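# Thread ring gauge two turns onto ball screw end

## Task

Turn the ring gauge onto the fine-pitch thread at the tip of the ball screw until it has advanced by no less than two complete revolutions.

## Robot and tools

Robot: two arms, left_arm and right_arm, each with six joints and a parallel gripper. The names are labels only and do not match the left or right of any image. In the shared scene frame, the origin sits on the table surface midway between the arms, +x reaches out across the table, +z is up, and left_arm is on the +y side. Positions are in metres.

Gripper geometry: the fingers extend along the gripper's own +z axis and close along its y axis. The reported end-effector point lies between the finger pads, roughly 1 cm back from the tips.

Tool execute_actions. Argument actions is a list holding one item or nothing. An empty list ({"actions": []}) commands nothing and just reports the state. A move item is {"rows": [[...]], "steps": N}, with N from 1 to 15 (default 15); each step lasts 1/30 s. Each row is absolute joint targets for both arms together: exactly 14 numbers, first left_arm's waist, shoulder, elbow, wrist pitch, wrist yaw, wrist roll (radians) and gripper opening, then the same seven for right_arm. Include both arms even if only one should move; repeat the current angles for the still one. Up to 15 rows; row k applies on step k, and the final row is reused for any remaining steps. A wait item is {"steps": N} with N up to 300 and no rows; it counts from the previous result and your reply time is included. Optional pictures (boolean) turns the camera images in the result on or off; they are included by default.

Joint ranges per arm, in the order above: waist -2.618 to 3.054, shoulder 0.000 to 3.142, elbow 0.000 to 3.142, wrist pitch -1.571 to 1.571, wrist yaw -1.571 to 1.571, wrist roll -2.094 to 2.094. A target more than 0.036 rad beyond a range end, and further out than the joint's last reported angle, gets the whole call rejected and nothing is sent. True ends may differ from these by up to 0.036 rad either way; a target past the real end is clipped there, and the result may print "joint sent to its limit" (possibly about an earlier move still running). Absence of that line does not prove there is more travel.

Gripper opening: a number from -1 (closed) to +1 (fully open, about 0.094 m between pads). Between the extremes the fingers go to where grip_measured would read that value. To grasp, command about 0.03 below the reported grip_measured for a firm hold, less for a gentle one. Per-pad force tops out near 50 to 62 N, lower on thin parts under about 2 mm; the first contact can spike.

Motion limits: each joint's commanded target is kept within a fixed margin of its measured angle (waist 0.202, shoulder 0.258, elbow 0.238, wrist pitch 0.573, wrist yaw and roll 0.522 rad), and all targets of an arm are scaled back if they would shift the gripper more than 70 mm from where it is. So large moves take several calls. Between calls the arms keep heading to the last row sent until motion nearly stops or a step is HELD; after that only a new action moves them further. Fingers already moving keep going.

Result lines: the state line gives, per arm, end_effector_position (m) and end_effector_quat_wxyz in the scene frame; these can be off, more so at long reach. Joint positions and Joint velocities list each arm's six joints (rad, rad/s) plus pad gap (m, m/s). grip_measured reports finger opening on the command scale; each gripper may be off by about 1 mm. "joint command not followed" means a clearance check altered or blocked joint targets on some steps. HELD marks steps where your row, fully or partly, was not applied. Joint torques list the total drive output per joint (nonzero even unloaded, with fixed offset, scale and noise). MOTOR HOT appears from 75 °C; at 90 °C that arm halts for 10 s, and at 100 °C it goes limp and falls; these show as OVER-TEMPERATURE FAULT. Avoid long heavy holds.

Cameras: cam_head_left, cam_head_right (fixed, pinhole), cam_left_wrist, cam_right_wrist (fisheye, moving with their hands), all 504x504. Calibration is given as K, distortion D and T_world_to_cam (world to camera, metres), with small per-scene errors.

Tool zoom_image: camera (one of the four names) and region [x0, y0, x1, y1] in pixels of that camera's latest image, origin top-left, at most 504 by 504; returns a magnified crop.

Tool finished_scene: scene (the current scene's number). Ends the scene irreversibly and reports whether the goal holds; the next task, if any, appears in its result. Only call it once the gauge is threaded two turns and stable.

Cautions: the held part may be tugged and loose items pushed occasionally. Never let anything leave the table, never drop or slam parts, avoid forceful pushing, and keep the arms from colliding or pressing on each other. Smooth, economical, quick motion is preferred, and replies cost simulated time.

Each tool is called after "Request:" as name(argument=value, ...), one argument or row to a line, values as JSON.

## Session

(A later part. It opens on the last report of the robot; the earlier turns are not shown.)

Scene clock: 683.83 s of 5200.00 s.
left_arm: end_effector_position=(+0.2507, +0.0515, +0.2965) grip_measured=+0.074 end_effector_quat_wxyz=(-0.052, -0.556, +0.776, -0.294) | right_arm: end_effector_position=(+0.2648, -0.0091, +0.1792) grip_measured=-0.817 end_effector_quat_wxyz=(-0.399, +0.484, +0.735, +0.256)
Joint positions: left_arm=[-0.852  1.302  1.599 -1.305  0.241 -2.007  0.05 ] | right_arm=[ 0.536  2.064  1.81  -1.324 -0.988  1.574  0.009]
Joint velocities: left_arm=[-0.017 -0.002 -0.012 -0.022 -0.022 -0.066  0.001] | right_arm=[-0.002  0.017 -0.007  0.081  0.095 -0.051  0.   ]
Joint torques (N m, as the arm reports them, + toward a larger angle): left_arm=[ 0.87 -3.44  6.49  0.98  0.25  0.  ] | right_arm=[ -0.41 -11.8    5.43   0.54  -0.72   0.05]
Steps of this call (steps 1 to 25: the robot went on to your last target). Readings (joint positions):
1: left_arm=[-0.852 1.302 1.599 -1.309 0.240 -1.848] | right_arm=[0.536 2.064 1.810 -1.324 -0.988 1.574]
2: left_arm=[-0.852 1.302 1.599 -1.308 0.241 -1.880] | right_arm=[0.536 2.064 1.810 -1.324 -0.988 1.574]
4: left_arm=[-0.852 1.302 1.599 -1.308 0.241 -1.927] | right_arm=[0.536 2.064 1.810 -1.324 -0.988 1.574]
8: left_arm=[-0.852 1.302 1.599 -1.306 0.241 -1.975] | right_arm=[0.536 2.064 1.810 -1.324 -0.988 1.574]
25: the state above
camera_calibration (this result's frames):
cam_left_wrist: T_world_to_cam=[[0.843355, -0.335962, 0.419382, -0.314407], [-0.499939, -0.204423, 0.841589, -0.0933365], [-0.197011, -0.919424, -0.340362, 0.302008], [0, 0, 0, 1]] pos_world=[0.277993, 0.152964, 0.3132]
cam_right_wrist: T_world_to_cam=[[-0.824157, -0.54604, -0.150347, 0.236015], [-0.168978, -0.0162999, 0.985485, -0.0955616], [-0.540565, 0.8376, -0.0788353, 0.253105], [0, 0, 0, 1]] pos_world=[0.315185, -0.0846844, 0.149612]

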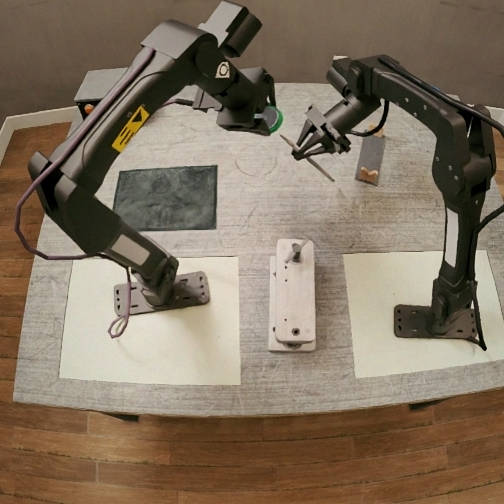

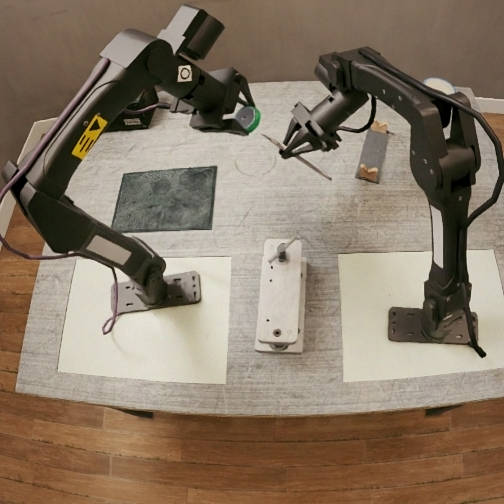

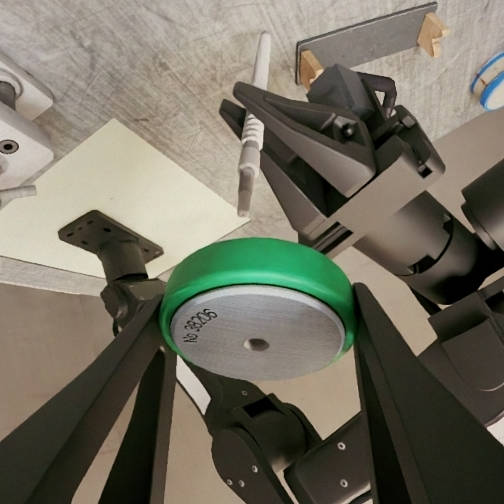

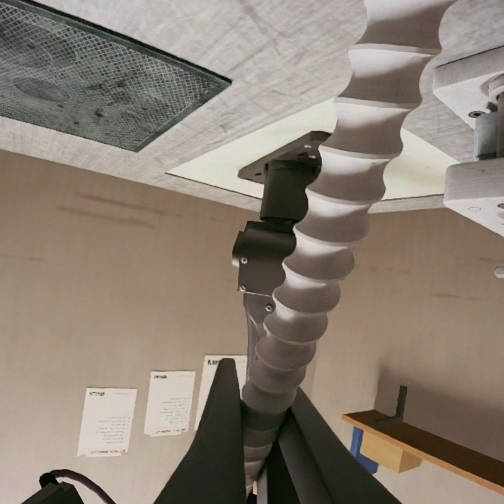

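Request:
execute_actions(
  actions=[
    {"rows": [[-0.869,1.262,1.556,-1.275,0.252,-2.01,0.04, 0.528,2.04,1.81,-1.312,-1.02,1.58,-0.85]], "steps": 15},
  ],
  pictures=false,
)

Request:
execute_actions(
  actions=[
    {"steps": 10},
  ],
)

Scene clock: 709.30 s of 5200.00 s.
left_arm: end_effector_position=(+0.2466, +0.0514, +0.2903) grip_measured=+0.074 end_effector_quat_wxyz=(-0.055, -0.554, +0.779, -0.289) | right_arm: end_effector_position=(+0.2649, -0.0091, +0.1792) grip_measured=-0.817 end_effector_quat_wxyz=(-0.399, +0.484, +0.736, +0.256)
Joint positions: left_arm=[-0.86   1.29   1.568 -1.297  0.242 -2.008  0.05 ] | right_arm=[ 0.536  2.064  1.81  -1.324 -0.988  1.574  0.009]
Joint velocities: left_arm=[-0.002 -0.012 -0.012 -0.007 -0.007 -0.081  0.   ] | right_arm=[-0.012 -0.007 -0.012  0.066 -0.007 -0.022  0.   ]
Joint torques (N m, as the arm reports them, + toward a larger angle): left_arm=[-0.71 -6.22  4.61  0.9   0.27 -0.05] | right_arm=[ -0.45 -11.65   5.46   0.53  -0.71   0.08]
Steps of this call (steps 1 to 15: the robot went on to your last target; steps 16 to 90: nothing new was sent; then 21.97 s passed at rest; steps 91 to 105: all 15 steps of this action). Readings (joint positions):
91: left_arm=[-0.853 1.300 1.595 -1.301 0.241 -2.008] | right_arm=[0.536 2.064 1.810 -1.324 -0.988 1.574]
92: left_arm=[-0.855 1.295 1.586 -1.297 0.241 -2.008] | right_arm=[0.536 2.064 1.810 -1.324 -0.988 1.574]
94: left_arm=[-0.859 1.290 1.573 -1.297 0.241 -2.008] | right_arm=[0.536 2.064 1.810 -1.324 -0.988 1.574]
98: left_arm=[-0.860 1.290 1.568 -1.297 0.242 -2.008] | right_arm=[0.536 2.064 1.810 -1.324 -0.988 1.574]
105: the state above

Scene clock: 709.63 s of 5200.00 s.
left_arm: end_effector_position=(+0.2466, +0.0514, +0.2903) grip_measured=+0.074 end_effector_quat_wxyz=(-0.055, -0.554, +0.779, -0.289) | right_arm: end_effector_position=(+0.2649, -0.0091, +0.1792) grip_measured=-0.817 end_effector_quat_wxyz=(-0.399, +0.484, +0.736, +0.256)
Joint positions: left_arm=[-0.86   1.29   1.568 -1.297  0.242 -2.008  0.05 ] | right_arm=[ 0.536  2.064  1.81  -1.324 -0.988  1.574  0.009]
Joint velocities: left_arm=[-0.002  0.007  0.007 -0.007  0.081  0.007  0.   ] | right_arm=[ 0.002 -0.012 -0.007 -0.037 -0.007 -0.037 -0.001]
Joint torques (N m, as the arm reports them, + toward a larger angle): left_arm=[-0.73 -6.24  4.52  0.95  0.2  -0.02] | right_arm=[ -0.43 -11.69   5.37   0.55  -0.72   0.06]
Steps of this call (steps 1 to 10: the robot went on to your last target). Readings (joint positions):
1: left_arm=[-0.860 1.290 1.568 -1.297 0.242 -2.008] | right_arm=[0.536 2.064 1.810 -1.324 -0.988 1.574]
2: left_arm=[-0.860 1.290 1.568 -1.297 0.242 -2.008] | right_arm=[0.536 2.064 1.810 -1.324 -0.988 1.574]
4: left_arm=[-0.860 1.290 1.568 -1.297 0.242 -2.008] | right_arm=[0.536 2.064 1.810 -1.324 -0.988 1.574]
8: left_arm=[-0.860 1.290 1.568 -1.297 0.242 -2.008] | right_arm=[0.536 2.064 1.810 -1.324 -0.988 1.574]
10: the state above
camera_calibration (this result's frames):
cam_left_wrist: T_world_to_cam=[[0.844195, -0.345389, 0.409929, -0.305322], [-0.494147, -0.20507, 0.844846, -0.092519], [-0.207736, -0.91578, -0.343792, 0.302509], [0, 0, 0, 1]] pos_world=[0.274875, 0.152604, 0.307325]
cam_right_wrist: T_world_to_cam=[[-0.824105, -0.546017, -0.150719, 0.23613], [-0.169322, -0.0164511, 0.985423, -0.0954498], [-0.540538, 0.837612, -0.0788955, 0.253118], [0, 0, 0, 1]] pos_world=[0.315254, -0.084654, 0.149618]

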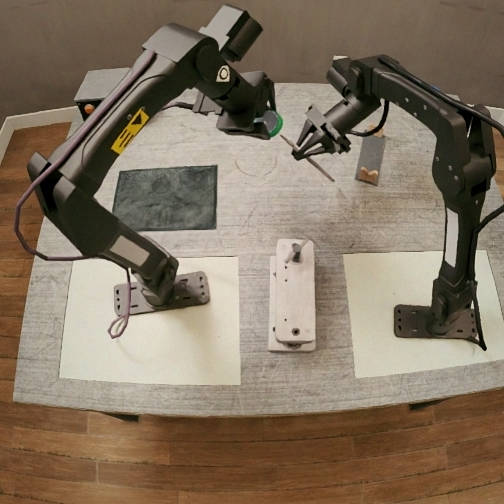

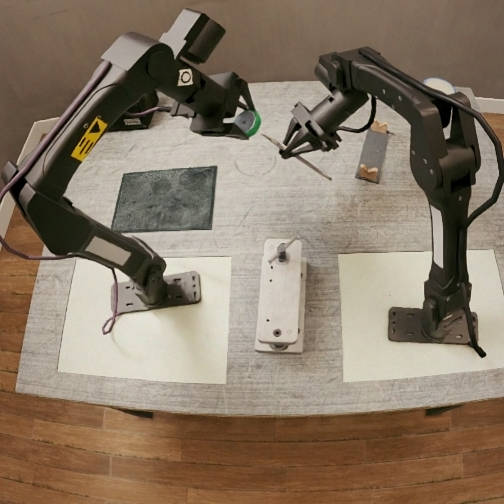

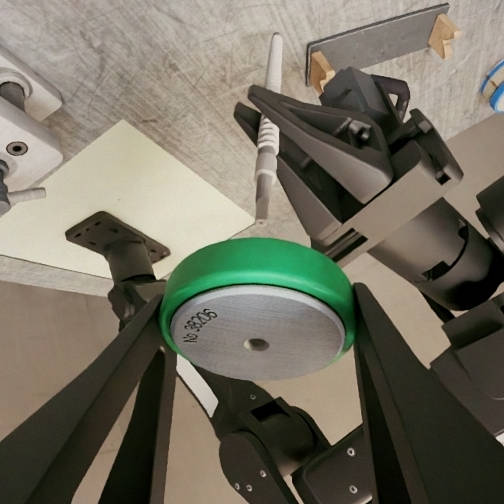

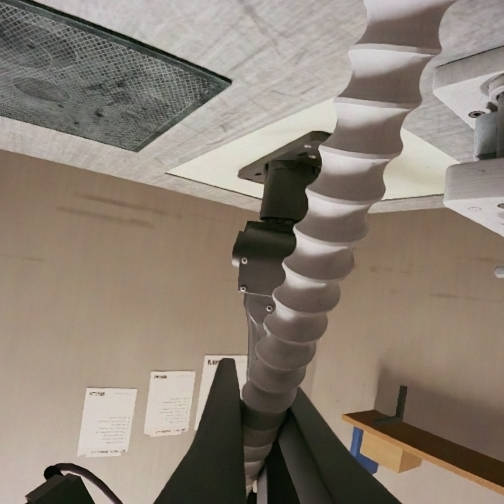

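Request:
execute_actions(
  actions=[
    {"rows": [[-0.869,1.262,1.556,-1.275,0.252,1.14,0.04, 0.528,2.04,1.81,-1.312,-1.02,1.58,-0.85]], "steps": 15},
  ],
  pictures=false,
)

Request:
execute_actions(
  actions=[
    {"steps": 40},
  ],
)

Scene clock: 730.53 s of 5200.00 s.
left_arm: end_effector_position=(+0.2467, +0.0513, +0.2904) grip_measured=+0.075 end_effector_quat_wxyz=(+0.150, +0.099, +0.950, -0.254) | right_arm: end_effector_position=(+0.2649, -0.0091, +0.1792) grip_measured=-0.817 end_effector_quat_wxyz=(-0.399, +0.484, +0.736, +0.256)
Joint positions: left_arm=[-0.86   1.29   1.568 -1.296  0.242 -0.565  0.05 ] | right_arm=[ 0.536  2.064  1.81  -1.324 -0.988  1.574  0.009]
Joint velocities: left_arm=[ 0.002 -0.007 -0.002  0.081 -0.007  2.806  0.   ] | right_arm=[-0.002 -0.002 -0.012  0.066 -0.022 -0.022 -0.001]
Joint torques (N m, as the arm reports them, + toward a larger angle): left_arm=[-0.68 -6.16  4.51  0.92  0.28  0.04] | right_arm=[ -0.49 -11.71   5.37   0.54  -0.72   0.06]
Steps of this call (steps 1 to 15: the robot went on to your last target; steps 16 to 90: nothing new was sent; then 17.40 s passed at rest; steps 91 to 105: all 15 steps of this action). Readings (joint positions):
91: left_arm=[-0.860 1.290 1.568 -1.297 0.242 -1.935] | right_arm=[0.536 2.064 1.810 -1.324 -0.988 1.574]
92: left_arm=[-0.860 1.290 1.568 -1.296 0.242 -1.836] | right_arm=[0.536 2.064 1.810 -1.324 -0.988 1.574]
94: left_arm=[-0.860 1.290 1.568 -1.296 0.242 -1.640] | right_arm=[0.536 2.064 1.810 -1.324 -0.988 1.574]
98: left_arm=[-0.860 1.290 1.568 -1.296 0.242 -1.250] | right_arm=[0.536 2.064 1.810 -1.324 -0.988 1.574]
105: the state above

Scene clock: 731.87 s of 5200.00 s.
left_arm: end_effector_position=(+0.2468, +0.0514, +0.2903) grip_measured=+0.075 end_effector_quat_wxyz=(+0.290, +0.780, +0.552, -0.055) | right_arm: end_effector_position=(+0.2649, -0.0091, +0.1792) grip_measured=-0.817 end_effector_quat_wxyz=(-0.399, +0.484, +0.736, +0.256)
Joint positions: left_arm=[-0.86   1.29   1.568 -1.296  0.241  1.137  0.05 ] | right_arm=[ 0.536  2.064  1.81  -1.324 -0.988  1.574  0.009]
Joint velocities: left_arm=[ 0.012  0.002 -0.002 -0.051  0.066  0.037 -0.   ] | right_arm=[-0.022  0.012  0.017  0.051 -0.081 -0.037 -0.001]
Joint torques (N m, as the arm reports them, + toward a larger angle): left_arm=[-0.76 -6.05  4.41  0.92  0.22  0.01] | right_arm=[ -0.44 -11.72   5.33   0.55  -0.72   0.06]
Steps of this call (steps 1 to 40: the robot went on to your last target). Readings (joint positions):
1: left_arm=[-0.860 1.290 1.568 -1.296 0.242 -0.467] | right_arm=[0.536 2.064 1.810 -1.324 -0.988 1.574]
2: left_arm=[-0.860 1.290 1.568 -1.296 0.242 -0.369] | right_arm=[0.536 2.064 1.810 -1.324 -0.988 1.574]
4: left_arm=[-0.860 1.290 1.568 -1.296 0.242 -0.173] | right_arm=[0.536 2.064 1.810 -1.324 -0.988 1.574]
8: left_arm=[-0.860 1.290 1.568 -1.296 0.242 0.220] | right_arm=[0.536 2.064 1.810 -1.324 -0.988 1.574]
40: the state above
camera_calibration (this result's frames):
cam_left_wrist: T_world_to_cam=[[-0.825191, 0.31113, -0.471443, 0.328648], [0.163866, 0.930595, 0.327325, -0.163005], [0.540563, 0.192852, -0.818902, 0.198826], [0, 0, 0, 1]] pos_world=[0.190431, 0.0110951, 0.371114]
cam_right_wrist: T_world_to_cam=[[-0.824105, -0.546017, -0.150719, 0.23613], [-0.169322, -0.0164511, 0.985423, -0.0954498], [-0.540538, 0.837612, -0.0788955, 0.253118], [0, 0, 0, 1]] pos_world=[0.315254, -0.084654, 0.149618]

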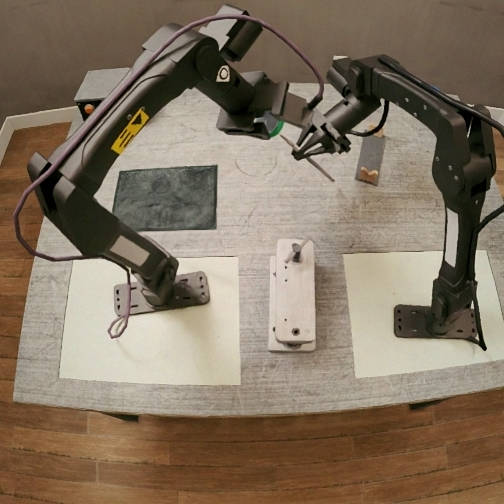

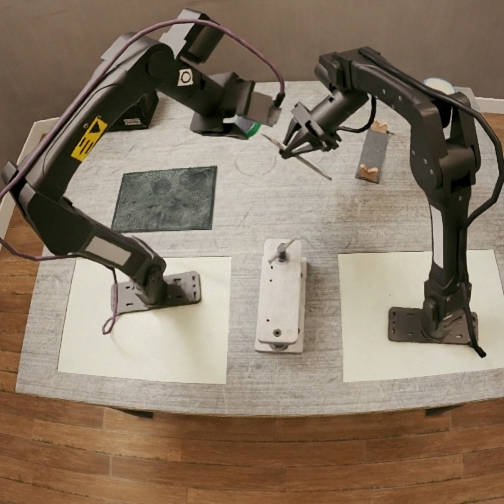

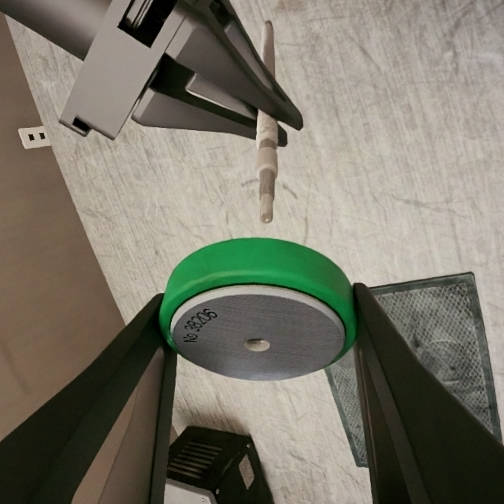

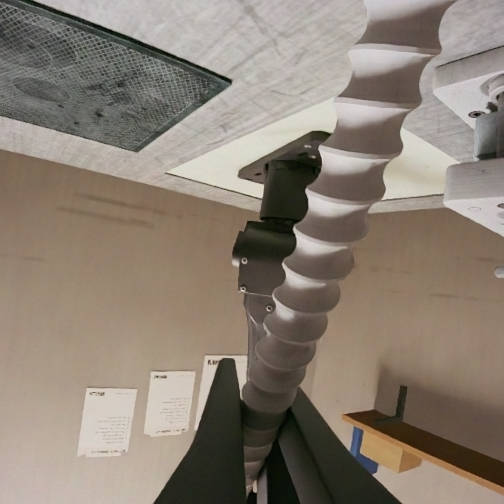

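Request:
execute_actions(
  actions=[
    {"rows": [[-0.875,1.26,1.53,-1.245,0.248,0.7,0.04, 0.528,2.04,1.81,-1.312,-1.02,1.58,-0.85],[-0.875,1.26,1.53,-1.245,0.248,0.7,0.04, 0.528,2.04,1.81,-1.312,-1.02,1.58,-0.85],[-0.881,1.259,1.50,-1.21,0.244,0.4,0.04, 0.528,2.04,1.81,-1.312,-1.02,1.58,-0.85],[-0.881,1.259,1.50,-1.21,0.244,0.4,0.04, 0.528,2.04,1.81,-1.312,-1.02,1.58,-0.85],[-0.887,1.258,1.47,-1.175,0.24,0.1,0.04, 0.528,2.04,1.81,-1.312,-1.02,1.58,-0.85],[-0.887,1.258,1.47,-1.175,0.24,0.1,0.04, 0.528,2.04,1.81,-1.312,-1.02,1.58,-0.85],[-0.893,1.256,1.44,-1.14,0.235,-0.2,0.04, 0.528,2.04,1.81,-1.312,-1.02,1.58,-0.85],[-0.893,1.256,1.44,-1.14,0.235,-0.2,0.04, 0.528,2.04,1.81,-1.312,-1.02,1.58,-0.85],[-0.899,1.255,1.414,-1.105,0.231,-2.01,0.04, 0.528,2.04,1.81,-1.312,-1.02,1.58,-0.85]], "steps": 15},
  ],
  pictures=false,
)

Request:
execute_actions(
  actions=[
    {"steps": 40},
  ],
)

Scene clock: 778.27 s of 5200.00 s.
left_arm: end_effector_position=(+0.2499, +0.0396, +0.2567) grip_measured=+0.075 end_effector_quat_wxyz=(+0.182, +0.250, +0.924, -0.225) | right_arm: end_effector_position=(+0.2651, -0.0092, +0.1789) grip_measured=-0.817 end_effector_quat_wxyz=(-0.398, +0.484, +0.736, +0.255)
Joint positions: left_arm=[-0.89   1.28   1.42  -1.165  0.229 -0.269  0.05 ] | right_arm=[ 0.536  2.064  1.81  -1.323 -0.986  1.575  0.009]
Joint velocities: left_arm=[ 0.007 -0.022  0.012  0.11  -0.037 -2.864 -0.   ] | right_arm=[-0.017 -0.007  0.012 -0.095  0.125 -0.066  0.   ]
Joint torques (N m, as the arm reports them, + toward a larger angle): left_arm=[-0.71 -6.39  5.2   1.03  0.15  0.02] | right_arm=[ -0.48 -11.71   5.26   0.53  -0.74   0.04]
Steps of this call (steps 1 to 15: the robot went on to your last target; steps 16 to 90: nothing new was sent; then 42.90 s passed at rest; steps 91 to 105: all 15 steps of this action). Readings (joint positions):
91: left_arm=[-0.861 1.289 1.565 -1.293 0.241 1.077] | right_arm=[0.536 2.064 1.810 -1.324 -0.988 1.574]
92: left_arm=[-0.863 1.286 1.558 -1.287 0.241 1.002] | right_arm=[0.536 2.064 1.810 -1.324 -0.988 1.574]
94: left_arm=[-0.868 1.282 1.535 -1.269 0.239 0.815] | right_arm=[0.536 2.064 1.810 -1.324 -0.988 1.574]
98: left_arm=[-0.880 1.280 1.473 -1.222 0.234 0.422] | right_arm=[0.536 2.064 1.810 -1.324 -0.988 1.574]
105: the state above

Scene clock: 779.60 s of 5200.00 s.
left_arm: end_effector_position=(+0.2536, +0.0363, +0.2598) grip_measured=+0.075 end_effector_quat_wxyz=(-0.052, -0.541, +0.786, -0.295) | right_arm: end_effector_position=(+0.2653, -0.0091, +0.1789) grip_measured=-0.817 end_effector_quat_wxyz=(-0.398, +0.484, +0.736, +0.256)
Joint positions: left_arm=[-0.89   1.28   1.42  -1.142  0.229 -2.007  0.051] | right_arm=[ 0.536  2.064  1.81  -1.322 -0.986  1.575  0.009]
Joint velocities: left_arm=[ 0.007 -0.002 -0.007 -0.066 -0.037 -0.081  0.001] | right_arm=[-0.002 -0.007 -0.002  0.066  0.037 -0.037  0.   ]
Joint torques (N m, as the arm reports them, + toward a larger angle): left_arm=[-0.72 -6.42  5.23  1.08  0.15 -0.05] | right_arm=[ -0.44 -11.76   5.43   0.54  -0.74   0.05]
Steps of this call (steps 1 to 40: the robot went on to your last target). Readings (joint positions):
1: left_arm=[-0.890 1.280 1.420 -1.160 0.229 -0.368] | right_arm=[0.536 2.064 1.810 -1.323 -0.986 1.575]
2: left_arm=[-0.890 1.280 1.420 -1.157 0.229 -0.467] | right_arm=[0.536 2.064 1.810 -1.323 -0.986 1.575]
4: left_arm=[-0.890 1.280 1.420 -1.151 0.229 -0.665] | right_arm=[0.536 2.064 1.810 -1.323 -0.986 1.575]
8: left_arm=[-0.890 1.280 1.420 -1.147 0.229 -1.062] | right_arm=[0.536 2.064 1.810 -1.323 -0.986 1.575]
40: the state above
camera_calibration (this result's frames):
cam_left_wrist: T_world_to_cam=[[0.827165, -0.364649, 0.427586, -0.303498], [-0.515877, -0.190965, 0.835107, -0.0589229], [-0.222867, -0.911353, -0.346073, 0.283862], [0, 0, 0, 1]] pos_world=[0.283909, 0.136776, 0.277215]
cam_right_wrist: T_world_to_cam=[[-0.824036, -0.545868, -0.151636, 0.236514], [-0.171232, -0.0151627, 0.985114, -0.0945325], [-0.540041, 0.837734, -0.0809757, 0.253572], [0, 0, 0, 1]] pos_world=[0.315649, -0.0847539, 0.149522]

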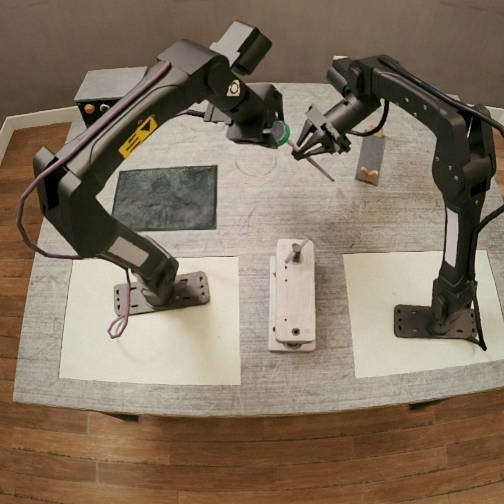

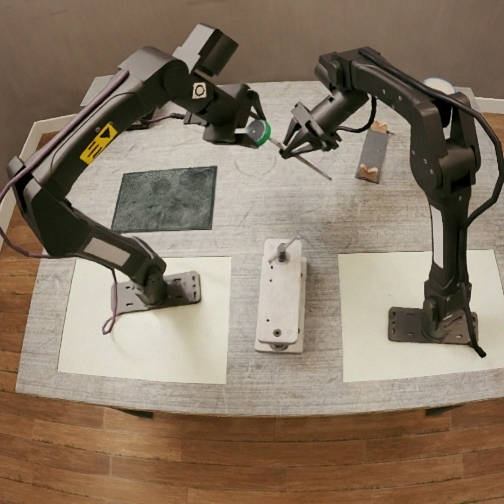

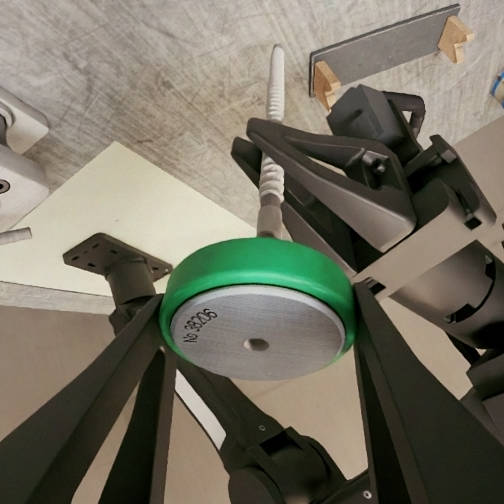

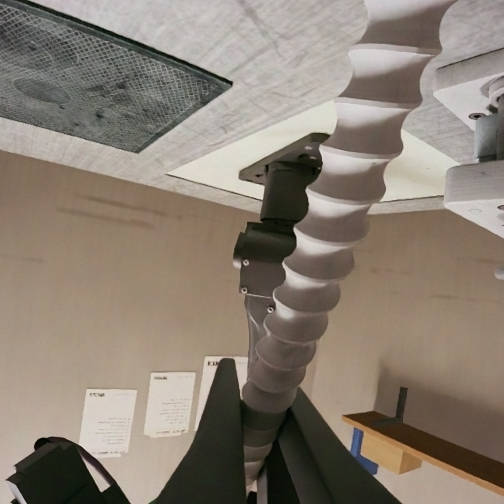

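Request:
execute_actions(
  actions=[
    {"rows": [[-0.904,1.25,1.414,-1.096,0.231,-2.01,0.04, 0.528,2.04,1.81,-1.312,-1.02,1.58,-0.85]], "steps": 15},
  ],
  pictures=false,
)

Request:
execute_actions(
  actions=[
    {"steps": 10},
  ],
)

Scene clock: 798.03 s of 5200.00 s.
left_arm: end_effector_position=(+0.2538, +0.0349, +0.2606) grip_measured=+0.075 end_effector_quat_wxyz=(-0.051, -0.540, +0.786, -0.298) | right_arm: end_effector_position=(+0.2653, -0.0091, +0.1788) grip_measured=-0.817 end_effector_quat_wxyz=(-0.398, +0.484, +0.736, +0.256)
Joint positions: left_arm=[-0.893  1.28   1.42  -1.136  0.228 -2.008  0.051] | right_arm=[ 0.536  2.064  1.81  -1.322 -0.985  1.575  0.009]
Joint velocities: left_arm=[-0.012 -0.007 -0.002 -0.022 -0.037  0.007  0.001] | right_arm=[ 0.007  0.022 -0.012  0.081 -0.066  0.007  0.001]
Joint torques (N m, as the arm reports them, + toward a larger angle): left_arm=[-0.98 -6.54  5.23  1.09  0.13  0.  ] | right_arm=[ -0.46 -11.72   5.43   0.52  -0.72   0.05]
Steps of this call (steps 1 to 15: the robot went on to your last target; steps 16 to 90: nothing new was sent; then 14.93 s passed at rest; steps 91 to 105: all 15 steps of this action). Readings (joint positions):
91: left_arm=[-0.891 1.280 1.420 -1.141 0.228 -2.008] | right_arm=[0.536 2.064 1.810 -1.322 -0.986 1.575]
92: left_arm=[-0.891 1.280 1.420 -1.140 0.228 -2.008] | right_arm=[0.536 2.064 1.810 -1.322 -0.986 1.575]
94: left_arm=[-0.893 1.280 1.420 -1.137 0.228 -2.008] | right_arm=[0.536 2.064 1.810 -1.322 -0.985 1.575]
98: left_arm=[-0.893 1.280 1.420 -1.136 0.228 -2.008] | right_arm=[0.536 2.064 1.810 -1.322 -0.985 1.575]
105: the state above

Scene clock: 798.37 s of 5200.00 s.
left_arm: end_effector_position=(+0.2538, +0.0349, +0.2606) grip_measured=+0.075 end_effector_quat_wxyz=(-0.051, -0.540, +0.786, -0.298) | right_arm: end_effector_position=(+0.2653, -0.0091, +0.1788) grip_measured=-0.817 end_effector_quat_wxyz=(-0.398, +0.484, +0.736, +0.256)
Joint positions: left_arm=[-0.893  1.28   1.42  -1.136  0.228 -2.008  0.051] | right_arm=[ 0.536  2.064  1.81  -1.322 -0.985  1.575  0.009]
Joint velocities: left_arm=[-0.007 -0.012 -0.027  0.007  0.051  0.066 -0.   ] | right_arm=[ 0.002 -0.007 -0.007 -0.007 -0.007  0.007 -0.   ]
Joint torques (N m, as the arm reports them, + toward a larger angle): left_arm=[-0.98 -6.69  5.39  1.11  0.17 -0.02] | right_arm=[ -0.45 -11.75   5.42   0.51  -0.72   0.05]
Steps of this call (steps 1 to 10: the robot went on to your last target). Readings (joint positions):
1: left_arm=[-0.893 1.280 1.420 -1.136 0.228 -2.008] | right_arm=[0.536 2.064 1.810 -1.322 -0.985 1.575]
2: left_arm=[-0.893 1.280 1.420 -1.136 0.228 -2.008] | right_arm=[0.536 2.064 1.810 -1.322 -0.985 1.575]
4: left_arm=[-0.893 1.280 1.420 -1.136 0.228 -2.008] | right_arm=[0.536 2.064 1.810 -1.322 -0.985 1.575]
8: left_arm=[-0.893 1.280 1.420 -1.136 0.228 -2.008] | right_arm=[0.536 2.064 1.810 -1.322 -0.985 1.575]
10: the state above
camera_calibration (this result's frames):
cam_left_wrist: T_world_to_cam=[[0.824686, -0.364449, 0.432515, -0.305227], [-0.519697, -0.186532, 0.833739, -0.0585527], [-0.223177, -0.91235, -0.343234, 0.282274], [0, 0, 0, 1]] pos_world=[0.284284, 0.135371, 0.277719]
cam_right_wrist: T_world_to_cam=[[-0.824011, -0.545922, -0.151572, 0.236481], [-0.171384, -0.014819, 0.985093, -0.0944277], [-0.540031, 0.837705, -0.0813511, 0.253669], [0, 0, 0, 1]] pos_world=[0.315668, -0.0847986, 0.1495]

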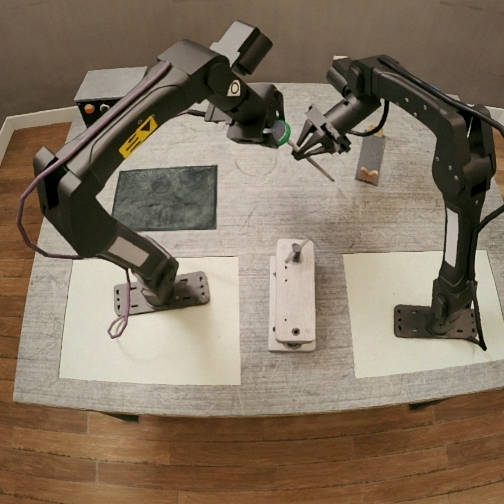

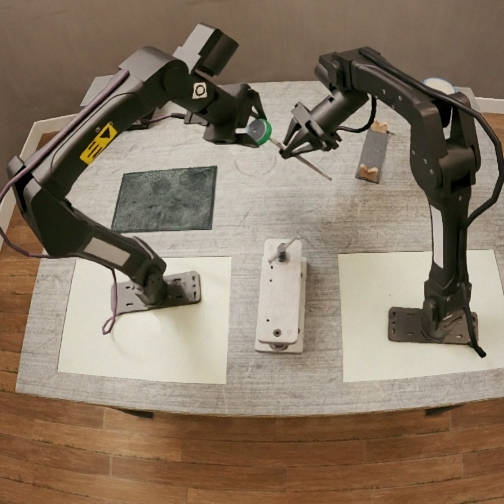

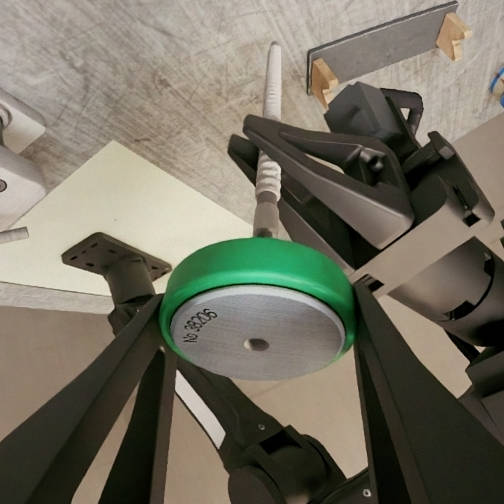

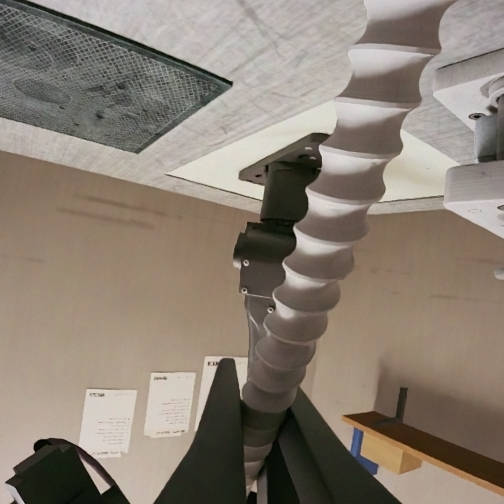

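Request:
execute_actions(
  actions=[
    {"rows": [[-0.906,1.241,1.414,-1.096,0.231,-2.01,0.04, 0.528,2.04,1.81,-1.312,-1.02,1.58,-0.85]], "steps": 15},
  ],
)

Request:
zoom_image(
  camera="cam_head_right",
  region=[220, 100, 320, 180],
)

Scene clock: 806.50 s of 5200.00 s.
left_arm: end_effector_position=(+0.2533, +0.0341, +0.2658) grip_measured=+0.075 end_effector_quat_wxyz=(-0.049, -0.536, +0.785, -0.309) | right_arm: end_effector_position=(+0.2652, -0.0090, +0.1791) grip_measured=-0.817 end_effector_quat_wxyz=(-0.399, +0.484, +0.736, +0.256)
Joint positions: left_arm=[-0.896  1.267  1.42  -1.125  0.228 -2.008  0.051] | right_arm=[ 0.536  2.064  1.81  -1.322 -0.987  1.575  0.009]
Joint velocities: left_arm=[-0.007  0.012 -0.007 -0.051 -0.022 -0.037  0.   ] | right_arm=[ 0.007 -0.017  0.002  0.022  0.007 -0.022 -0.001]
Joint torques (N m, as the arm reports them, + toward a larger angle): left_arm=[-0.79 -6.26  5.46  1.04  0.15 -0.01] | right_arm=[ -0.41 -11.7    5.41   0.51  -0.72   0.05]
Steps of this call (steps 1 to 15: the robot went on to your last target; steps 16 to 90: nothing new was sent; then 4.63 s passed at rest; steps 91 to 105: all 15 steps of this action). Readings (joint positions):
91: left_arm=[-0.893 1.279 1.420 -1.135 0.228 -2.008] | right_arm=[0.536 2.064 1.810 -1.322 -0.985 1.575]
92: left_arm=[-0.893 1.277 1.420 -1.134 0.228 -2.008] | right_arm=[0.536 2.064 1.810 -1.322 -0.985 1.575]
94: left_arm=[-0.895 1.272 1.420 -1.131 0.228 -2.008] | right_arm=[0.536 2.064 1.810 -1.322 -0.987 1.575]
98: left_arm=[-0.896 1.267 1.420 -1.127 0.228 -2.008] | right_arm=[0.536 2.064 1.810 -1.322 -0.987 1.575]
105: the state above
camera_calibration (this result's frames):
cam_left_wrist: T_world_to_cam=[[0.815963, -0.360026, 0.452311, -0.310481], [-0.534545, -0.17192, 0.827469, -0.0583706], [-0.220149, -0.916965, -0.332731, 0.279818], [0, 0, 0, 1]] pos_world=[0.283741, 0.134767, 0.281838]
cam_right_wrist: T_world_to_cam=[[-0.824134, -0.545649, -0.151892, 0.236649], [-0.170628, -0.0165374, 0.985197, -0.0949516], [-0.540083, 0.837851, -0.0794738, 0.253186], [0, 0, 0, 1]] pos_world=[0.315571, -0.0845754, 0.149613]

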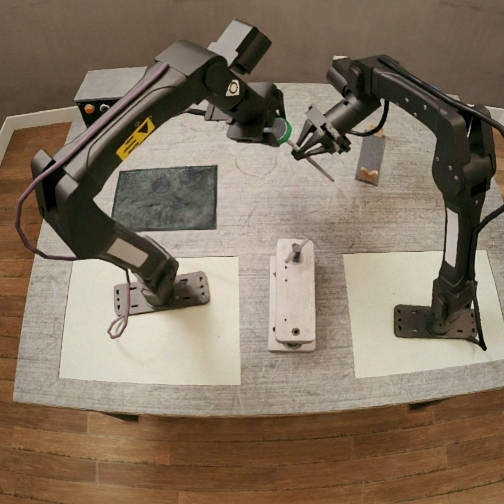

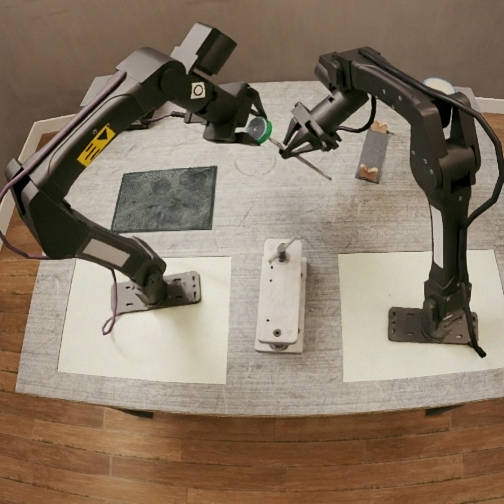

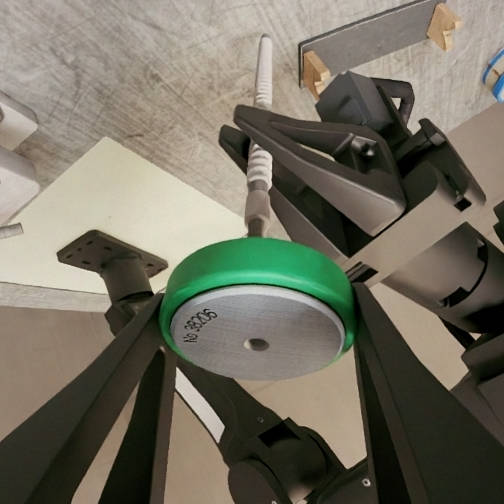

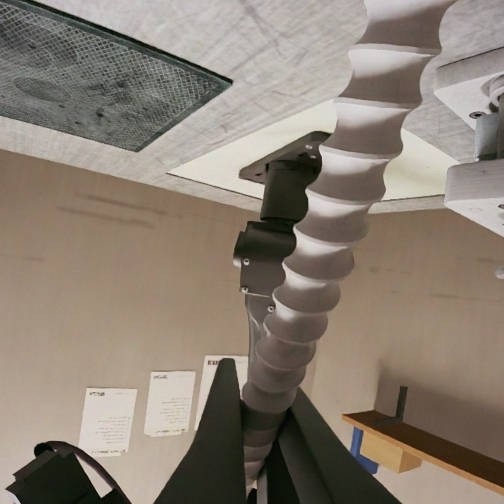

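Region (220, 100, 320, 180) of cam_head_right's 504x504 image, scaled by 5.040, with more detail than that image has; it fills the top 403 rows of this view, and the rest is white.

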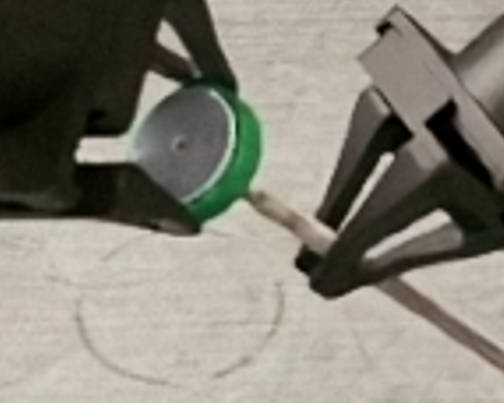

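Request:
execute_actions(
  actions=[
    {"rows": [[-0.906,1.25,1.414,-1.12,0.231,-2.01,0.04, 0.528,2.04,1.81,-1.312,-1.02,1.58,-0.85],[-0.906,1.26,1.414,-1.12,0.231,-2.01,0.04, 0.528,2.04,1.81,-1.312,-1.02,1.58,-0.85],[-0.906,1.27,1.414,-1.12,0.231,-2.01,0.04, 0.528,2.04,1.81,-1.312,-1.02,1.58,-0.85],[-0.906,1.275,1.414,-1.12,0.231,-2.01,0.04, 0.528,2.04,1.81,-1.312,-1.02,1.58,-0.85],[-0.906,1.28,1.414,-1.12,0.231,-2.01,0.04, 0.528,2.04,1.81,-1.312,-1.02,1.58,-0.85],[-0.906,1.284,1.414,-1.12,0.231,-2.01,0.04, 0.528,2.04,1.81,-1.312,-1.02,1.58,-0.85]], "steps": 15},
  ],
  pictures=false,
)

Scene clock: 843.50 s of 5200.00 s.
left_arm: end_effector_position=(+0.2533, +0.0340, +0.2658) grip_measured=+0.075 end_effector_quat_wxyz=(-0.049, -0.536, +0.784, -0.309) | right_arm: end_effector_position=(+0.2652, -0.0090, +0.1791) grip_measured=-0.817 end_effector_quat_wxyz=(-0.399, +0.484, +0.736, +0.256)
Joint positions: left_arm=[-0.896  1.267  1.42  -1.125  0.228 -2.009  0.051] | right_arm=[ 0.536  2.064  1.81  -1.322 -0.987  1.575  0.009]
Joint velocities: left_arm=[ 0.002  0.007 -0.012  0.007  0.007  0.051 -0.   ] | right_arm=[-0.007 -0.002 -0.017  0.022  0.007  0.007 -0.001]
Joint torques (N m, as the arm reports them, + toward a larger angle): left_arm=[-0.93 -2.23  5.33  0.85  0.16 -0.04] | right_arm=[ -0.45 -11.77   5.37   0.52  -0.71   0.05]
Steps of this call (steps 1 to 15: the robot went on to your last target; steps 16 to 90: nothing new was sent; then 33.50 s passed at rest; steps 91 to 105: all 15 steps of this action). Readings (joint positions):
91: left_arm=[-0.896 1.267 1.420 -1.125 0.228 -2.009] | right_arm=[0.536 2.064 1.810 -1.322 -0.987 1.575]
92: left_arm=[-0.896 1.267 1.420 -1.125 0.228 -2.009] | right_arm=[0.536 2.064 1.810 -1.322 -0.987 1.575]
94: left_arm=[-0.896 1.267 1.420 -1.125 0.228 -2.009] | right_arm=[0.536 2.064 1.810 -1.322 -0.987 1.575]
98: left_arm=[-0.896 1.267 1.420 -1.125 0.228 -2.009] | right_arm=[0.536 2.064 1.810 -1.322 -0.987 1.575]
105: the state above

Request:
execute_actions(
  actions=[
    {"rows": [[-0.906,1.287,1.414,-1.12,0.231,-2.01,0.04, 0.528,2.04,1.81,-1.312,-1.02,1.58,-0.85],[-0.906,1.287,1.414,-1.12,0.231,-2.01,0.04, 0.528,2.04,1.81,-1.312,-1.02,1.58,-0.85],[-0.906,1.287,1.414,-1.12,0.231,-2.01,0.04, 0.528,2.04,1.81,-1.312,-1.02,1.58,-0.85],[-0.906,1.29,1.414,-1.12,0.231,-2.01,0.04, 0.528,2.04,1.81,-1.312,-1.02,1.58,-0.85]], "steps": 15},
  ],
  pictures=false,
)

Scene clock: 853.43 s of 5200.00 s.
left_arm: end_effector_position=(+0.2547, +0.0328, +0.2618) grip_measured=+0.075 end_effector_quat_wxyz=(-0.051, -0.537, +0.786, -0.302) | right_arm: end_effector_position=(+0.2654, -0.0093, +0.1785) grip_measured=-0.817 end_effector_quat_wxyz=(-0.397, +0.484, +0.736, +0.255)
Joint positions: left_arm=[-0.896  1.281  1.42  -1.125  0.228 -2.009  0.051] | right_arm=[ 0.536  2.064  1.81  -1.321 -0.984  1.575  0.009]
Joint velocities: left_arm=[ 0.007  0.002  0.017 -0.037  0.007 -0.022 -0.   ] | right_arm=[ 0.007  0.007  0.002  0.051 -0.022  0.022 -0.001]
Joint torques (N m, as the arm reports them, + toward a larger angle): left_arm=[-0.67 -3.08  5.16  0.83  0.12  0.  ] | right_arm=[ -0.4  -11.74   5.39   0.52  -0.76   0.05]
Steps of this call (steps 1 to 15: the robot went on to your last target; steps 16 to 90: nothing new was sent; then 6.43 s passed at rest; steps 91 to 105: all 15 steps of this action). Readings (joint positions):
91: left_arm=[-0.896 1.268 1.420 -1.125 0.228 -2.009] | right_arm=[0.536 2.064 1.810 -1.322 -0.987 1.575]
92: left_arm=[-0.896 1.270 1.420 -1.125 0.228 -2.009] | right_arm=[0.536 2.064 1.810 -1.322 -0.987 1.575]
94: left_arm=[-0.896 1.275 1.420 -1.125 0.228 -2.009] | right_arm=[0.536 2.064 1.810 -1.322 -0.987 1.575]
98: left_arm=[-0.896 1.281 1.420 -1.125 0.228 -2.009] | right_arm=[0.536 2.064 1.810 -1.321 -0.984 1.575]
105: the state above

Request:
execute_actions(
  actions=[
    {"rows": [[-0.906,1.29,1.414,-1.128,0.231,-2.01,0.04, 0.528,2.04,1.81,-1.312,-1.02,1.58,-0.85],[-0.906,1.29,1.414,-1.132,0.231,-2.01,0.04, 0.528,2.04,1.81,-1.312,-1.02,1.58,-0.85],[-0.906,1.29,1.414,-1.136,0.231,-2.01,0.04, 0.528,2.04,1.81,-1.312,-1.02,1.58,-0.85]], "steps": 15},
  ],
)

Scene clock: 861.53 s of 5200.00 s.
left_arm: end_effector_position=(+0.2545, +0.0330, +0.2616) grip_measured=+0.075 end_effector_quat_wxyz=(-0.051, -0.538, +0.786, -0.302) | right_arm: end_effector_position=(+0.2654, -0.0093, +0.1785) grip_measured=-0.817 end_effector_quat_wxyz=(-0.397, +0.484, +0.736, +0.255)
Joint positions: left_arm=[-0.896  1.281  1.42  -1.127  0.228 -2.009  0.051] | right_arm=[ 0.536  2.064  1.81  -1.321 -0.984  1.575  0.009]
Joint velocities: left_arm=[-0.012 -0.012 -0.012 -0.007 -0.051 -0.051  0.   ] | right_arm=[ 0.012 -0.012 -0.012 -0.022 -0.037 -0.022 -0.001]
Joint torques (N m, as the arm reports them, + toward a larger angle): left_arm=[-0.82 -3.19  5.36  0.73  0.18 -0.02] | right_arm=[ -0.44 -11.67   5.43   0.51  -0.76   0.04]
Steps of this call (steps 1 to 15: the robot went on to your last target; steps 16 to 90: nothing new was sent; then 4.60 s passed at rest; steps 91 to 105: all 15 steps of this action). Readings (joint positions):
91: left_arm=[-0.896 1.281 1.420 -1.126 0.228 -2.009] | right_arm=[0.536 2.064 1.810 -1.321 -0.984 1.575]
92: left_arm=[-0.896 1.281 1.420 -1.126 0.228 -2.009] | right_arm=[0.536 2.064 1.810 -1.321 -0.984 1.575]
94: left_arm=[-0.896 1.281 1.420 -1.127 0.228 -2.009] | right_arm=[0.536 2.064 1.810 -1.321 -0.984 1.575]
98: left_arm=[-0.896 1.281 1.420 -1.127 0.228 -2.009] | right_arm=[0.536 2.064 1.810 -1.321 -0.984 1.575]
105: the state above
camera_calibration (this result's frames):
cam_left_wrist: T_world_to_cam=[[0.821068, -0.364202, 0.43955, -0.307819], [-0.525203, -0.180322, 0.831653, -0.0577115], [-0.223629, -0.913696, -0.339337, 0.280217], [0, 0, 0, 1]] pos_world=[0.285094, 0.133518, 0.278386]
cam_right_wrist: T_world_to_cam=[[-0.823836, -0.546172, -0.151622, 0.236428], [-0.172483, -0.013252, 0.984923, -0.0937908], [-0.539947, 0.837568, -0.0832882, 0.254163], [0, 0, 0, 1]] pos_world=[0.315835, -0.0849915, 0.149393]

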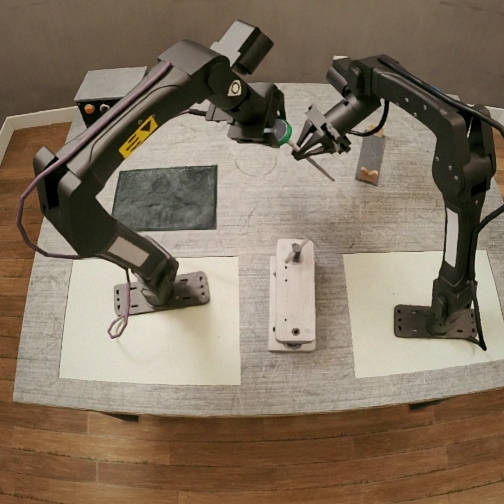

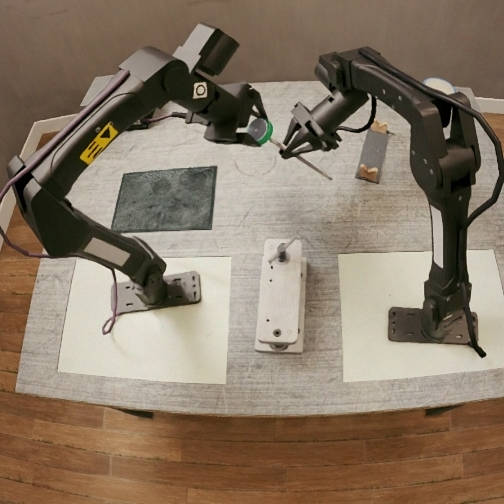

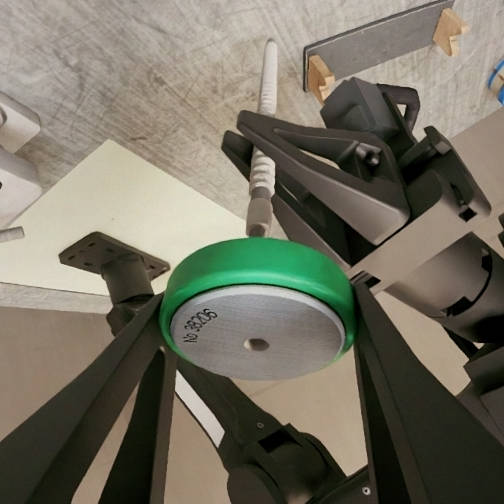

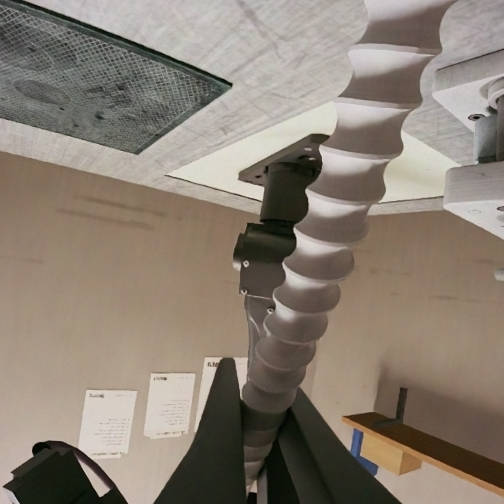

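Request:
execute_actions(
  actions=[
    {"rows": [[-0.906,1.29,1.414,-1.14,0.231,-2.01,0.04, 0.528,2.04,1.81,-1.312,-1.02,1.58,-0.85],[-0.906,1.29,1.414,-1.143,0.231,-2.01,0.04, 0.528,2.04,1.81,-1.312,-1.02,1.58,-0.85],[-0.906,1.29,1.414,-1.146,0.231,-2.01,0.04, 0.528,2.04,1.81,-1.312,-1.02,1.58,-0.85]], "steps": 15},
  ],
  pictures=false,
)

Request:
execute_actions(
  actions=[
    {"rows": [[-0.906,1.29,1.414,-1.14,0.231,-0.44,0.04, 0.528,2.04,1.81,-1.312,-1.02,1.58,-0.85]], "steps": 15},
  ],
  pictures=false,
)

Request:
execute_actions(
  actions=[
    {"steps": 25},
  ],
)

Scene clock: 870.03 s of 5200.00 s.
left_arm: end_effector_position=(+0.2535, +0.0338, +0.2608) grip_measured=+0.075 end_effector_quat_wxyz=(-0.052, -0.538, +0.786, -0.299) | right_arm: end_effector_position=(+0.2654, -0.0093, +0.1785) grip_measured=-0.817 end_effector_quat_wxyz=(-0.397, +0.484, +0.736, +0.255)
Joint positions: left_arm=[-0.896  1.281  1.42  -1.133  0.228 -2.009  0.051] | right_arm=[ 0.536  2.064  1.81  -1.321 -0.984  1.575  0.009]
Joint velocities: left_arm=[-0.012 -0.002 -0.012 -0.007 -0.037 -0.007 -0.001] | right_arm=[ 0.002 -0.022 -0.017 -0.037 -0.037  0.022 -0.001]
Joint torques (N m, as the arm reports them, + toward a larger angle): left_arm=[-0.84 -3.16  5.32  0.69  0.12 -0.02] | right_arm=[ -0.44 -11.67   5.39   0.53  -0.75   0.03]
Steps of this call (steps 1 to 15: the robot went on to your last target; steps 16 to 90: nothing new was sent; then 5.00 s passed at rest; steps 91 to 105: all 15 steps of this action). Readings (joint positions):
91: left_arm=[-0.896 1.281 1.420 -1.127 0.228 -2.009] | right_arm=[0.536 2.064 1.810 -1.321 -0.984 1.575]
92: left_arm=[-0.896 1.281 1.420 -1.127 0.228 -2.009] | right_arm=[0.536 2.064 1.810 -1.321 -0.984 1.575]
94: left_arm=[-0.896 1.281 1.420 -1.129 0.228 -2.009] | right_arm=[0.536 2.064 1.810 -1.321 -0.984 1.575]
98: left_arm=[-0.896 1.281 1.420 -1.132 0.228 -2.009] | right_arm=[0.536 2.064 1.810 -1.321 -0.984 1.575]
105: the state above

Scene clock: 870.53 s of 5200.00 s.
left_arm: end_effector_position=(+0.2530, +0.0343, +0.2604) grip_measured=+0.075 end_effector_quat_wxyz=(+0.145, +0.071, +0.951, -0.265) | right_arm: end_effector_position=(+0.2654, -0.0093, +0.1785) grip_measured=-0.817 end_effector_quat_wxyz=(-0.397, +0.485, +0.736, +0.255)
Joint positions: left_arm=[-0.896  1.281  1.42  -1.136  0.228 -0.658  0.051] | right_arm=[ 0.536  2.064  1.81  -1.321 -0.984  1.575  0.009]
Joint velocities: left_arm=[ 0.007 -0.012 -0.002 -0.066 -0.051  1.429  0.   ] | right_arm=[-0.007  0.002  0.002  0.007 -0.037 -0.066 -0.   ]
Joint torques (N m, as the arm reports them, + toward a larger angle): left_arm=[-0.95 -3.15  5.34  0.77  0.13  0.08] | right_arm=[ -0.43 -11.72   5.41   0.51  -0.75   0.02]
Steps of this call (steps 1 to 15: all 15 steps of this action). Readings (joint positions):
1: left_arm=[-0.896 1.281 1.420 -1.134 0.229 -1.936] | right_arm=[0.536 2.064 1.810 -1.321 -0.984 1.575]
2: left_arm=[-0.896 1.281 1.420 -1.135 0.228 -1.837] | right_arm=[0.536 2.064 1.810 -1.321 -0.984 1.575]
4: left_arm=[-0.896 1.281 1.420 -1.135 0.228 -1.641] | right_arm=[0.536 2.064 1.810 -1.321 -0.984 1.575]
8: left_arm=[-0.896 1.281 1.420 -1.135 0.228 -1.251] | right_arm=[0.536 2.064 1.810 -1.321 -0.984 1.575]
15: the state above

Scene clock: 871.37 s of 5200.00 s.
left_arm: end_effector_position=(+0.2526, +0.0347, +0.2600) grip_measured=+0.075 end_effector_quat_wxyz=(+0.171, +0.170, +0.939, -0.247) | right_arm: end_effector_position=(+0.2654, -0.0093, +0.1785) grip_measured=-0.817 end_effector_quat_wxyz=(-0.397, +0.485, +0.736, +0.255)
Joint positions: left_arm=[-0.896  1.281  1.42  -1.139  0.228 -0.449  0.051] | right_arm=[ 0.536  2.064  1.81  -1.321 -0.984  1.575  0.009]
Joint velocities: left_arm=[ 0.002 -0.017 -0.012  0.007 -0.037 -0.007  0.   ] | right_arm=[ 0.002 -0.017  0.002 -0.022 -0.007 -0.007  0.001]
Joint torques (N m, as the arm reports them, + toward a larger angle): left_arm=[-0.87 -3.27  5.24  0.77  0.13  0.08] | right_arm=[ -0.47 -11.71   5.39   0.51  -0.76   0.06]
Steps of this call (steps 1 to 25: the robot went on to your last target). Readings (joint positions):
1: left_arm=[-0.896 1.281 1.420 -1.137 0.228 -0.616] | right_arm=[0.536 2.064 1.810 -1.321 -0.984 1.575]
2: left_arm=[-0.896 1.281 1.420 -1.138 0.228 -0.582] | right_arm=[0.536 2.064 1.810 -1.321 -0.984 1.575]
4: left_arm=[-0.896 1.281 1.420 -1.138 0.228 -0.533] | right_arm=[0.536 2.064 1.810 -1.321 -0.984 1.575]
8: left_arm=[-0.896 1.281 1.420 -1.139 0.228 -0.483] | right_arm=[0.536 2.064 1.810 -1.321 -0.984 1.575]
25: the state above
camera_calibration (this result's frames):
cam_left_wrist: T_world_to_cam=[[-0.507612, -0.800159, 0.319493, 0.0770052], [-0.761214, 0.590204, 0.268724, 0.122246], [-0.403588, -0.106795, -0.908687, 0.44631], [0, 0, 0, 1]] pos_world=[0.312269, 0.0371299, 0.348103]
cam_right_wrist: T_world_to_cam=[[-0.823996, -0.546018, -0.151313, 0.236416], [-0.1722, -0.0130888, 0.984975, -0.0938737], [-0.539794, 0.837671, -0.0832393, 0.254115], [0, 0, 0, 1]] pos_world=[0.31581, -0.0850059, 0.149388]

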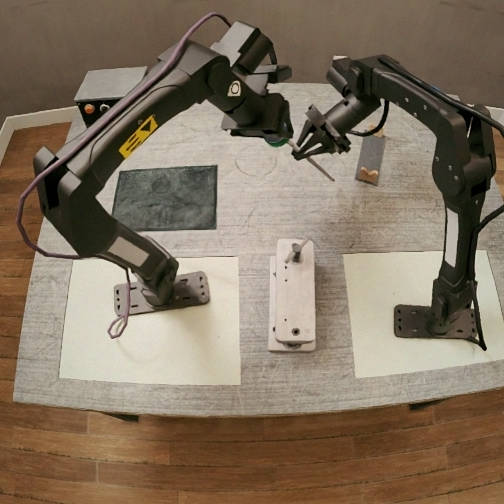

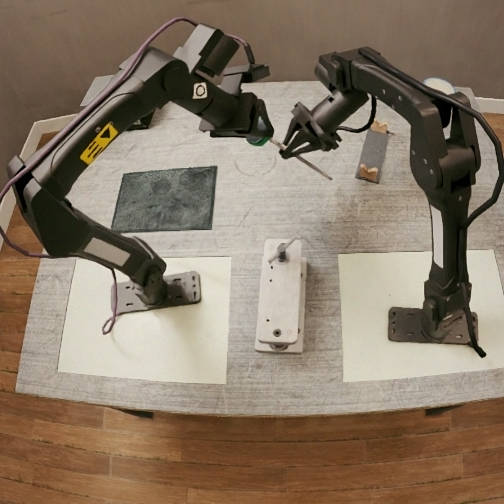

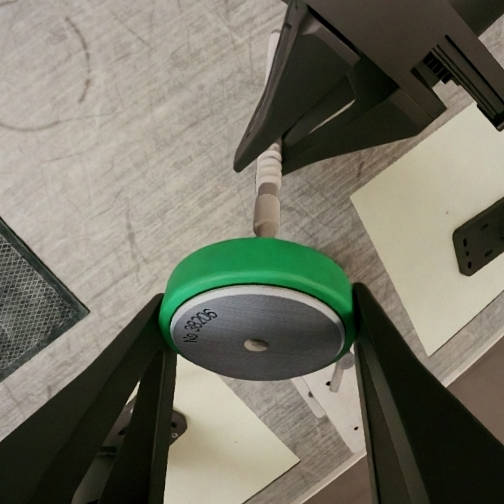

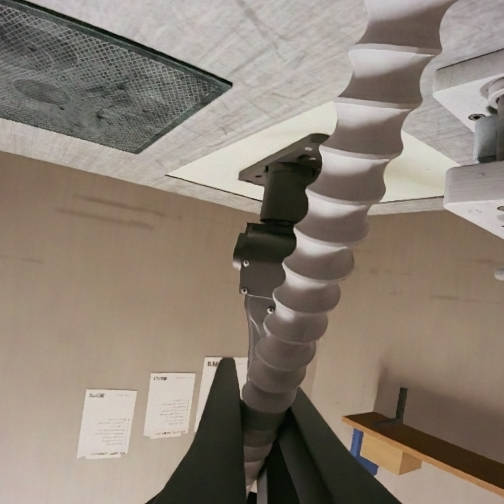

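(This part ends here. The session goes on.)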